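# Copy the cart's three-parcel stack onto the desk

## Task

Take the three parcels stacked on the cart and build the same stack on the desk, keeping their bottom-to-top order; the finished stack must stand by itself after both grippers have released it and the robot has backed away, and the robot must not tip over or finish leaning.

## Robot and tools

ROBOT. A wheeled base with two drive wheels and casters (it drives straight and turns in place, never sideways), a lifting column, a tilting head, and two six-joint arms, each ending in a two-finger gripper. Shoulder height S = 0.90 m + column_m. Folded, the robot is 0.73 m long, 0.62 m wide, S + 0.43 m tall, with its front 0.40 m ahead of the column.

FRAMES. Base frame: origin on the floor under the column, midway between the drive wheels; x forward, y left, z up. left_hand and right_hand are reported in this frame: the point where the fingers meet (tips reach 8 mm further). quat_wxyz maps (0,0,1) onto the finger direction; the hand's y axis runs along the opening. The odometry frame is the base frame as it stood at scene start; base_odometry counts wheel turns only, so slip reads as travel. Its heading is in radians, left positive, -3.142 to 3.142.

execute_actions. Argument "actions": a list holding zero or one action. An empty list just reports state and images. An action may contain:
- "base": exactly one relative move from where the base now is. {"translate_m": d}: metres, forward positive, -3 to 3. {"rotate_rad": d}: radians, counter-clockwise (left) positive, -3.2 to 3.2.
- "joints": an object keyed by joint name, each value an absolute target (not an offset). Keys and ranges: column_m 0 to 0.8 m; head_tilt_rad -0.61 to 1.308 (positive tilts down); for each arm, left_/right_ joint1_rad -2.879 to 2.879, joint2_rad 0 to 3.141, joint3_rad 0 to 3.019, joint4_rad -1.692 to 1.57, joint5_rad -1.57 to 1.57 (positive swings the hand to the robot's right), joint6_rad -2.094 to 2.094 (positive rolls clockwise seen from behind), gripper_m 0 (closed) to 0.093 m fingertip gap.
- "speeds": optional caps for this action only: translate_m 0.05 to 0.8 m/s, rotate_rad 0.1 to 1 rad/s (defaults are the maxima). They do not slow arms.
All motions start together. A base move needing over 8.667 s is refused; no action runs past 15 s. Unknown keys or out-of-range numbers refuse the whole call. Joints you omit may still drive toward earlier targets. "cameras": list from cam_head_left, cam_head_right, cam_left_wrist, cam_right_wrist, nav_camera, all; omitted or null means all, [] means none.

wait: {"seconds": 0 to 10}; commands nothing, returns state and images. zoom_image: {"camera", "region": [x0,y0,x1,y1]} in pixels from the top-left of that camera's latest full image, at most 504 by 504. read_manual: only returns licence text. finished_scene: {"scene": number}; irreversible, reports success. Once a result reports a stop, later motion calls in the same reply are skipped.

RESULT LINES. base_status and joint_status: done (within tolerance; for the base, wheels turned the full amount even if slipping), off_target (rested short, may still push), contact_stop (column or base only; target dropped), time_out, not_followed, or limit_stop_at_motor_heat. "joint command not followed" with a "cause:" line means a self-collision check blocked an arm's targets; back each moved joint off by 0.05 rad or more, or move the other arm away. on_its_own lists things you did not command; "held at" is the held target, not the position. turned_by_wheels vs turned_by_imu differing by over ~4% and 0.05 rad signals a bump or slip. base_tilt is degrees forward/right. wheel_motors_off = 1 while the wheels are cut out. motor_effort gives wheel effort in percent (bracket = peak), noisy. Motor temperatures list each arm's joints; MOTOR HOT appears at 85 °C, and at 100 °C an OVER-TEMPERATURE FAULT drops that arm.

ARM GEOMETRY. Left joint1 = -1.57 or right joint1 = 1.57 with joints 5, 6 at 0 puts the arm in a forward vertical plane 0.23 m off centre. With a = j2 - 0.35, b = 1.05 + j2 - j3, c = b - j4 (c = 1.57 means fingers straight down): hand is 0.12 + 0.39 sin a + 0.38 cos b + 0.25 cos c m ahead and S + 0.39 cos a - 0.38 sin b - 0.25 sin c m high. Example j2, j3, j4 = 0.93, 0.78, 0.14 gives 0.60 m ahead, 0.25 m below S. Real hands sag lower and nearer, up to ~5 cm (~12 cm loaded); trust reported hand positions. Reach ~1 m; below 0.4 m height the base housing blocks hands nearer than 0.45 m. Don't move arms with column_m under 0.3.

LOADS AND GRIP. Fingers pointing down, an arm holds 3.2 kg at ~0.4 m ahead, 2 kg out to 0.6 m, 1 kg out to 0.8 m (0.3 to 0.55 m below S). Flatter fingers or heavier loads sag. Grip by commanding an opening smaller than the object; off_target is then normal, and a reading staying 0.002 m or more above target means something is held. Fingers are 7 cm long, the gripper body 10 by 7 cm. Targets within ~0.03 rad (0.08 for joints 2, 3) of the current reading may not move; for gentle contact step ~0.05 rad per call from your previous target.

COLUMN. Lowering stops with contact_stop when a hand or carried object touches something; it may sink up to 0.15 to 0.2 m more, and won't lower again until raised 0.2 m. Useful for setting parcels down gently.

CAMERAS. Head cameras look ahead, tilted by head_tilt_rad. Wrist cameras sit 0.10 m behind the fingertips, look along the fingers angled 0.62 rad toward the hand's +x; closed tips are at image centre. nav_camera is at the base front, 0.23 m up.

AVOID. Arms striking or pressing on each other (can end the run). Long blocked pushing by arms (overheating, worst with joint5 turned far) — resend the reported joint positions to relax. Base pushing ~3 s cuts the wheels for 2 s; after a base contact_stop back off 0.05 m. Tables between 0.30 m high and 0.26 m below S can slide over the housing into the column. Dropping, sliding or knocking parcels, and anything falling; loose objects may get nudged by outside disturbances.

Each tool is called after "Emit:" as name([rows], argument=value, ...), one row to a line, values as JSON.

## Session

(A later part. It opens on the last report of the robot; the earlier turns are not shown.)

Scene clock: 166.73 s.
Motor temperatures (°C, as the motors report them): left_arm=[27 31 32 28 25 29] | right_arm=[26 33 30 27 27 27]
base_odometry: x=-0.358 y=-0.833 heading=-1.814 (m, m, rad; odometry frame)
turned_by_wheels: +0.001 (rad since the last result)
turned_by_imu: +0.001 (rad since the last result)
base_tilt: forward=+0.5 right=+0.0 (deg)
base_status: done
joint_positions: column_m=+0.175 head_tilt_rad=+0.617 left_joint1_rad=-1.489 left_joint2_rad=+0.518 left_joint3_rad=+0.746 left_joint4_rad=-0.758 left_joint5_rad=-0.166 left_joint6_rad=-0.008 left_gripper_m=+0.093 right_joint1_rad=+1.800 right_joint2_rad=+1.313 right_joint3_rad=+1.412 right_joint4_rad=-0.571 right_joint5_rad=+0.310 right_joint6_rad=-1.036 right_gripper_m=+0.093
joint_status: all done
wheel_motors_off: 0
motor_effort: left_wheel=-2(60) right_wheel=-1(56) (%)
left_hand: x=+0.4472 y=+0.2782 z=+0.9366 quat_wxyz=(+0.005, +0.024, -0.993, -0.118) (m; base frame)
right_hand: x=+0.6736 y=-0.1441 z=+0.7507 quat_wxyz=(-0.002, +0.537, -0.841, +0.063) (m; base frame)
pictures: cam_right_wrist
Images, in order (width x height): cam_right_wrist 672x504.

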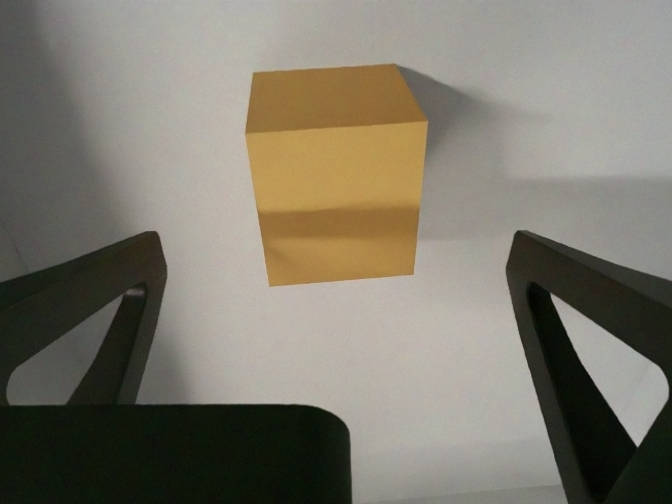

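Emit:
execute_actions([
  {"joints":{"column_m":0.12}},
], cameras=[])

Emit:
execute_actions([
  {"joints":{"right_gripper_m":0.03}},
], cameras=[])

Emit:
execute_actions([
  {"joints":{"column_m":0.22}},
], cameras=[])

Emit:
execute_actions([
  {"base":{"rotate_rad":-2.172},"joints":{"column_m":0.46,"right_joint6_rad":-0.74}},
], cameras=[])

Emit:
execute_actions([
  {"base":{"translate_m":1.66},"joints":{"column_m":0.545}},
], cameras=["cam_head_right","cam_right_wrist"])

Scene clock: 175.73 s.
Motor temperatures (°C, as the motors report them): left_arm=[27 31 32 28 25 29] | right_arm=[26 33 30 27 27 27]
base_odometry: x=-0.358 y=-0.833 heading=-1.814 (m, m, rad; odometry frame)
turned_by_wheels: +0.000 (rad since the last result)
turned_by_imu: -0.002 (rad since the last result)
base_tilt: forward=+0.4 right=+0.0 (deg)
base_status: not commanded
joint_positions: column_m=+0.120 head_tilt_rad=+0.617 left_joint1_rad=-1.489 left_joint2_rad=+0.518 left_joint3_rad=+0.746 left_joint4_rad=-0.758 left_joint5_rad=-0.166 left_joint6_rad=-0.008 left_gripper_m=+0.093 right_joint1_rad=+1.800 right_joint2_rad=+1.313 right_joint3_rad=+1.412 right_joint4_rad=-0.571 right_joint5_rad=+0.310 right_joint6_rad=-1.036 right_gripper_m=+0.093
joint_status: all done
wheel_motors_off: 0
motor_effort: left_wheel=-2(3) right_wheel=-2(2) (%)
left_hand: x=+0.4472 y=+0.2782 z=+0.8816 quat_wxyz=(+0.005, +0.024, -0.993, -0.118) (m; base frame)
right_hand: x=+0.6736 y=-0.1441 z=+0.6957 quat_wxyz=(-0.002, +0.537, -0.841, +0.063) (m; base frame)
pictures: none
No camera images: the call's "cameras" was empty. Leave "cameras" out to get every camera's image.

Scene clock: 176.37 s.
Motor temperatures (°C, as the motors report them): left_arm=[27 31 32 28 25 29] | right_arm=[26 33 30 27 27 27]
base_odometry: x=-0.358 y=-0.833 heading=-1.814 (m, m, rad; odometry frame)
turned_by_wheels: +0.000 (rad since the last result)
turned_by_imu: +0.000 (rad since the last result)
base_tilt: forward=+0.5 right=+0.0 (deg)
base_status: not commanded
joint_positions: column_m=+0.120 head_tilt_rad=+0.617 left_joint1_rad=-1.489 left_joint2_rad=+0.518 left_joint3_rad=+0.746 left_joint4_rad=-0.758 left_joint5_rad=-0.166 left_joint6_rad=-0.008 left_gripper_m=+0.093 right_joint1_rad=+1.800 right_joint2_rad=+1.313 right_joint3_rad=+1.412 right_joint4_rad=-0.571 right_joint5_rad=+0.310 right_joint6_rad=-1.037 right_gripper_m=+0.049
joint_status: right_gripper_m off_target (ended at +0.049, target +0.030)
wheel_motors_off: 0
motor_effort: left_wheel=-3(2) right_wheel=-2(2) (%)
left_hand: x=+0.4472 y=+0.2782 z=+0.8816 quat_wxyz=(+0.005, +0.024, -0.993, -0.118) (m; base frame)
right_hand: x=+0.6738 y=-0.1442 z=+0.6959 quat_wxyz=(-0.002, +0.537, -0.841, +0.064) (m; base frame)
pictures: none
No camera images: the call's "cameras" was empty. Leave "cameras" out to get every camera's image.

Scene clock: 178.27 s.
Motor temperatures (°C, as the motors report them): left_arm=[27 31 32 28 25 29] | right_arm=[26 33 30 27 27 27]
base_odometry: x=-0.358 y=-0.833 heading=-1.814 (m, m, rad; odometry frame)
turned_by_wheels: +0.000 (rad since the last result)
turned_by_imu: -0.001 (rad since the last result)
base_tilt: forward=+0.5 right=-0.1 (deg)
base_status: not commanded
joint_positions: column_m=+0.220 head_tilt_rad=+0.617 left_joint1_rad=-1.489 left_joint2_rad=+0.518 left_joint3_rad=+0.746 left_joint4_rad=-0.758 left_joint5_rad=-0.166 left_joint6_rad=-0.008 left_gripper_m=+0.093 right_joint1_rad=+1.800 right_joint2_rad=+1.313 right_joint3_rad=+1.412 right_joint4_rad=-0.571 right_joint5_rad=+0.310 right_joint6_rad=-1.037 right_gripper_m=+0.049
joint_status: all done
wheel_motors_off: 0
motor_effort: left_wheel=-3(4) right_wheel=-2(3) (%)
left_hand: x=+0.4472 y=+0.2782 z=+0.9814 quat_wxyz=(+0.005, +0.024, -0.993, -0.118) (m; base frame)
right_hand: x=+0.6738 y=-0.1442 z=+0.7958 quat_wxyz=(-0.002, +0.537, -0.841, +0.064) (m; base frame)
pictures: none
No camera images: the call's "cameras" was empty. Leave "cameras" out to get every camera's image.

Scene clock: 182.03 s.
Motor temperatures (°C, as the motors report them): left_arm=[27 31 32 28 25 29] | right_arm=[26 33 30 27 27 27]
base_odometry: x=-0.358 y=-0.833 heading=+2.299 (m, m, rad; odometry frame)
turned_by_wheels: -2.171 (rad since the last result)
turned_by_imu: -2.145 (rad since the last result)
base_tilt: forward=+0.4 right=+0.0 (deg)
base_status: done
joint_positions: column_m=+0.460 head_tilt_rad=+0.617 left_joint1_rad=-1.489 left_joint2_rad=+0.518 left_joint3_rad=+0.746 left_joint4_rad=-0.758 left_joint5_rad=-0.166 left_joint6_rad=-0.008 left_gripper_m=+0.093 right_joint1_rad=+1.800 right_joint2_rad=+1.313 right_joint3_rad=+1.412 right_joint4_rad=-0.571 right_joint5_rad=+0.310 right_joint6_rad=-0.754 right_gripper_m=+0.049
joint_status: all done
wheel_motors_off: 0
motor_effort: left_wheel=+7(74) right_wheel=-7(78) (%)
left_hand: x=+0.4472 y=+0.2782 z=+1.2214 quat_wxyz=(+0.005, +0.024, -0.993, -0.118) (m; base frame)
right_hand: x=+0.6737 y=-0.1439 z=+1.0358 quat_wxyz=(-0.011, +0.414, -0.908, +0.063) (m; base frame)
pictures: none
No camera images: the call's "cameras" was empty. Leave "cameras" out to get every camera's image.

Scene clock: 186.43 s.
Motor temperatures (°C, as the motors report them): left_arm=[27 31 32 28 25 29] | right_arm=[26 33 30 27 27 27]
base_odometry: x=-1.461 y=+0.407 heading=+2.296 (m, m, rad; odometry frame)
turned_by_wheels: -0.002 (rad since the last result)
turned_by_imu: -0.001 (rad since the last result)
base_tilt: forward=+0.4 right=+0.0 (deg)
base_status: done
joint_positions: column_m=+0.545 head_tilt_rad=+0.617 left_joint1_rad=-1.489 left_joint2_rad=+0.518 left_joint3_rad=+0.745 left_joint4_rad=-0.758 left_joint5_rad=-0.166 left_joint6_rad=-0.008 left_gripper_m=+0.093 right_joint1_rad=+1.800 right_joint2_rad=+1.313 right_joint3_rad=+1.412 right_joint4_rad=-0.571 right_joint5_rad=+0.310 right_joint6_rad=-0.754 right_gripper_m=+0.049
joint_status: all done
wheel_motors_off: 0
motor_effort: left_wheel=-2(64) right_wheel=+2(79) (%)
left_hand: x=+0.4468 y=+0.2782 z=+1.3062 quat_wxyz=(+0.005, +0.024, -0.993, -0.118) (m; base frame)
right_hand: x=+0.6737 y=-0.1439 z=+1.1208 quat_wxyz=(-0.011, +0.414, -0.908, +0.063) (m; base frame)
pictures: cam_head_right, cam_right_wrist
Images, in order (width x height): cam_head_right 672x504, cam_right_wrist 672x504.

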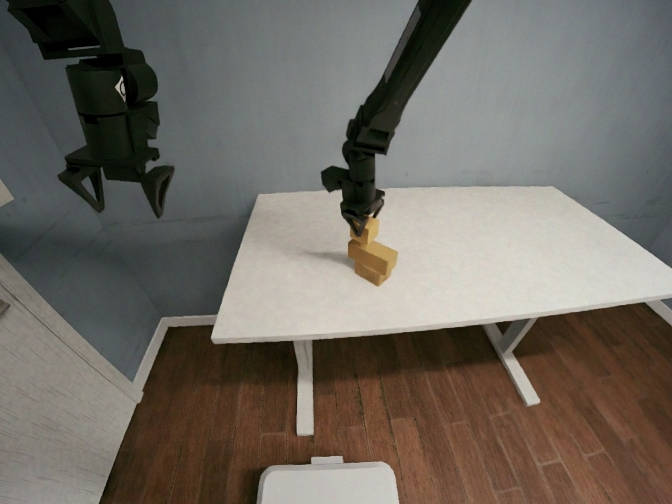

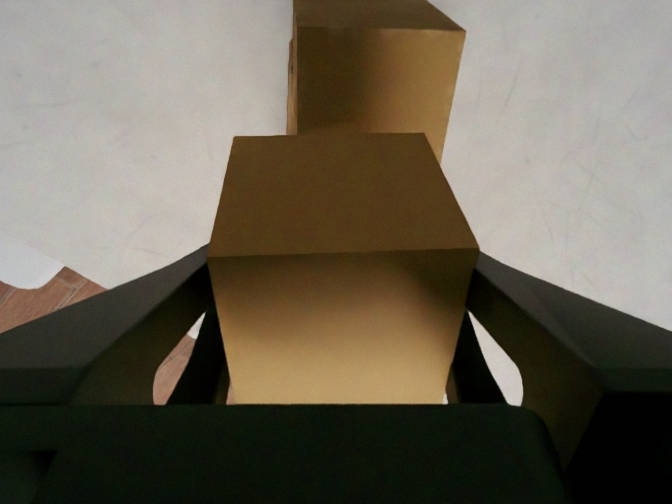

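Emit:
execute_actions([
  {"base":{"rotate_rad":-0.047},"joints":{"column_m":0.522}},
], cameras=["cam_head_right","cam_right_wrist"])

Emit:
zoom_image(camera="cam_head_right", region=[290,180,450,300])

Scene clock: 197.47 s.
Motor temperatures (°C, as the motors report them): left_arm=[27 31 32 28 25 29] | right_arm=[26 33 30 27 27 27]
base_odometry: x=-1.461 y=+0.407 heading=+2.253 (m, m, rad; odometry frame)
turned_by_wheels: -0.044 (rad since the last result)
turned_by_imu: -0.044 (rad since the last result)
base_tilt: forward=+0.5 right=+0.0 (deg)
base_status: done
joint_positions: column_m=+0.522 head_tilt_rad=+0.617 left_joint1_rad=-1.489 left_joint2_rad=+0.518 left_joint3_rad=+0.745 left_joint4_rad=-0.758 left_joint5_rad=-0.166 left_joint6_rad=-0.008 left_gripper_m=+0.093 right_joint1_rad=+1.800 right_joint2_rad=+1.313 right_joint3_rad=+1.412 right_joint4_rad=-0.571 right_joint5_rad=+0.310 right_joint6_rad=-0.754 right_gripper_m=+0.049
joint_status: all done
wheel_motors_off: 0
motor_effort: left_wheel=+1(56) right_wheel=+0(69) (%)
left_hand: x=+0.4468 y=+0.2782 z=+1.2834 quat_wxyz=(+0.005, +0.024, -0.993, -0.118) (m; base frame)
right_hand: x=+0.6737 y=-0.1439 z=+1.0980 quat_wxyz=(-0.011, +0.413, -0.908, +0.063) (m; base frame)
pictures: cam_head_right, cam_right_wrist
Images, in order (width x height): cam_head_right 672x504, cam_right_wrist 672x504.

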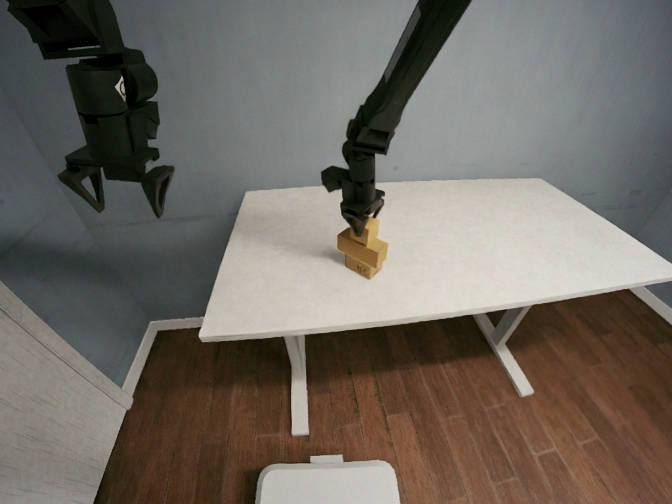

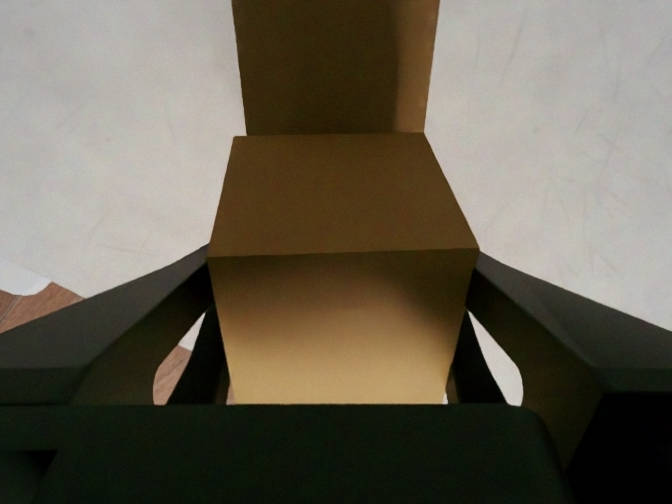

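Region (290, 180, 450, 300) of cam_head_right's 672x504 image, scaled by 3.150, with more detail than that image has; it fills the top 378 rows of this view, and the rest is white.

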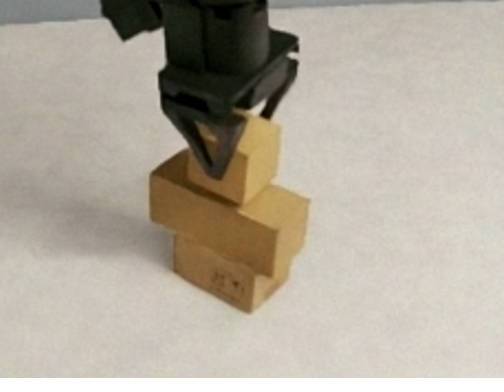

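Emit:
execute_actions([
  {"joints":{"column_m":0.504}},
], cameras=[])

Emit:
execute_actions([
  {"joints":{"right_gripper_m":0.093}},
], cameras=[])

Emit:
execute_actions([
  {"joints":{"column_m":0.57}},
], cameras=[])

Emit:
execute_actions([
  {"base":{"translate_m":-0.4},"joints":{"right_joint6_rad":1.0}},
], cameras=["cam_head_left"])

Scene clock: 202.47 s.
Motor temperatures (°C, as the motors report them): left_arm=[27 31 32 28 25 29] | right_arm=[26 33 30 27 27 27]
base_odometry: x=-1.461 y=+0.407 heading=+2.253 (m, m, rad; odometry frame)
turned_by_wheels: +0.000 (rad since the last result)
turned_by_imu: -0.001 (rad since the last result)
base_tilt: forward=+0.5 right=+0.0 (deg)
base_status: not commanded
joint_positions: column_m=+0.504 head_tilt_rad=+0.617 left_joint1_rad=-1.489 left_joint2_rad=+0.518 left_joint3_rad=+0.745 left_joint4_rad=-0.758 left_joint5_rad=-0.166 left_joint6_rad=-0.008 left_gripper_m=+0.093 right_joint1_rad=+1.802 right_joint2_rad=+1.302 right_joint3_rad=+1.412 right_joint4_rad=-0.575 right_joint5_rad=+0.311 right_joint6_rad=-0.754 right_gripper_m=+0.049
joint_status: all done
wheel_motors_off: 0
motor_effort: left_wheel=+3(4) right_wheel=-2(2) (%)
left_hand: x=+0.4468 y=+0.2782 z=+1.2654 quat_wxyz=(+0.005, +0.024, -0.993, -0.118) (m; base frame)
right_hand: x=+0.6763 y=-0.1443 z=+1.0858 quat_wxyz=(-0.015, +0.413, -0.909, +0.064) (m; base frame)
pictures: none
No camera images: the call's "cameras" was empty. Leave "cameras" out to get every camera's image.

Scene clock: 203.10 s.
Motor temperatures (°C, as the motors report them): left_arm=[27 31 32 28 25 29] | right_arm=[26 33 30 27 27 27]
base_odometry: x=-1.461 y=+0.407 heading=+2.253 (m, m, rad; odometry frame)
turned_by_wheels: +0.000 (rad since the last result)
turned_by_imu: +0.000 (rad since the last result)
base_tilt: forward=+0.3 right=-0.1 (deg)
base_status: not commanded
joint_positions: column_m=+0.504 head_tilt_rad=+0.617 left_joint1_rad=-1.489 left_joint2_rad=+0.518 left_joint3_rad=+0.745 left_joint4_rad=-0.758 left_joint5_rad=-0.166 left_joint6_rad=-0.008 left_gripper_m=+0.093 right_joint1_rad=+1.802 right_joint2_rad=+1.302 right_joint3_rad=+1.412 right_joint4_rad=-0.575 right_joint5_rad=+0.311 right_joint6_rad=-0.754 right_gripper_m=+0.093
joint_status: all done
wheel_motors_off: 0
motor_effort: left_wheel=+3(4) right_wheel=-2(3) (%)
left_hand: x=+0.4468 y=+0.2782 z=+1.2654 quat_wxyz=(+0.005, +0.024, -0.993, -0.118) (m; base frame)
right_hand: x=+0.6763 y=-0.1443 z=+1.0858 quat_wxyz=(-0.015, +0.413, -0.909, +0.064) (m; base frame)
pictures: none
No camera images: the call's "cameras" was empty. Leave "cameras" out to get every camera's image.

Scene clock: 204.57 s.
Motor temperatures (°C, as the motors report them): left_arm=[27 31 32 28 25 29] | right_arm=[26 33 30 27 27 27]
base_odometry: x=-1.461 y=+0.407 heading=+2.253 (m, m, rad; odometry frame)
turned_by_wheels: +0.000 (rad since the last result)
turned_by_imu: -0.001 (rad since the last result)
base_tilt: forward=+0.5 right=+0.0 (deg)
base_status: not commanded
joint_positions: column_m=+0.570 head_tilt_rad=+0.617 left_joint1_rad=-1.489 left_joint2_rad=+0.518 left_joint3_rad=+0.745 left_joint4_rad=-0.758 left_joint5_rad=-0.166 left_joint6_rad=-0.008 left_gripper_m=+0.093 right_joint1_rad=+1.802 right_joint2_rad=+1.303 right_joint3_rad=+1.412 right_joint4_rad=-0.575 right_joint5_rad=+0.311 right_joint6_rad=-0.754 right_gripper_m=+0.093
joint_status: all done
wheel_motors_off: 0
motor_effort: left_wheel=+3(3) right_wheel=-2(3) (%)
left_hand: x=+0.4468 y=+0.2782 z=+1.3312 quat_wxyz=(+0.005, +0.024, -0.993, -0.118) (m; base frame)
right_hand: x=+0.6761 y=-0.1442 z=+1.1513 quat_wxyz=(-0.014, +0.413, -0.908, +0.063) (m; base frame)
pictures: none
No camera images: the call's "cameras" was empty. Leave "cameras" out to get every camera's image.

Scene clock: 206.90 s.
Motor temperatures (°C, as the motors report them): left_arm=[27 31 32 28 25 29] | right_arm=[26 33 30 27 27 27]
base_odometry: x=-1.209 y=+0.096 heading=+2.250 (m, m, rad; odometry frame)
turned_by_wheels: -0.003 (rad since the last result)
turned_by_imu: -0.005 (rad since the last result)
base_tilt: forward=+0.4 right=+0.0 (deg)
base_status: done
joint_positions: column_m=+0.570 head_tilt_rad=+0.617 left_joint1_rad=-1.489 left_joint2_rad=+0.517 left_joint3_rad=+0.744 left_joint4_rad=-0.759 left_joint5_rad=-0.166 left_joint6_rad=-0.008 left_gripper_m=+0.093 right_joint1_rad=+1.802 right_joint2_rad=+1.303 right_joint3_rad=+1.412 right_joint4_rad=-0.575 right_joint5_rad=+0.311 right_joint6_rad=+0.987 right_gripper_m=+0.093
joint_status: all done
wheel_motors_off: 0
motor_effort: left_wheel=-1(74) right_wheel=+1(85) (%)
left_hand: x=+0.4462 y=+0.2782 z=+1.3313 quat_wxyz=(+0.005, +0.024, -0.993, -0.118) (m; base frame)
right_hand: x=+0.6761 y=-0.1442 z=+1.1513 quat_wxyz=(-0.058, -0.428, -0.901, +0.030) (m; base frame)
pictures: cam_head_left
Images, in order (width x height): cam_head_left 672x504.

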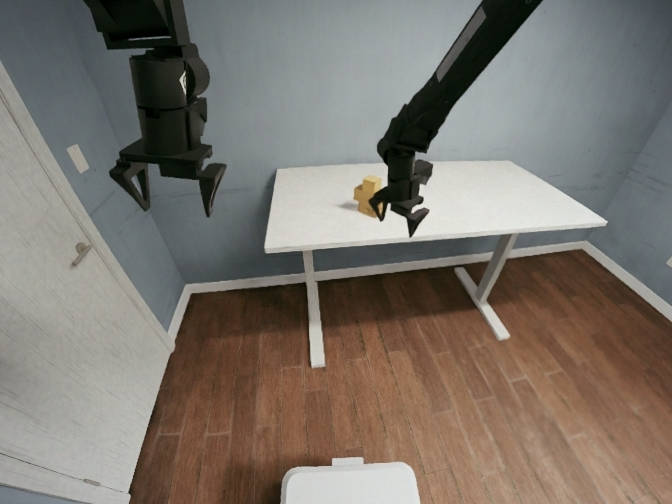

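Emit:
finished_scene(scene=2)

The scene is finished: the task was done.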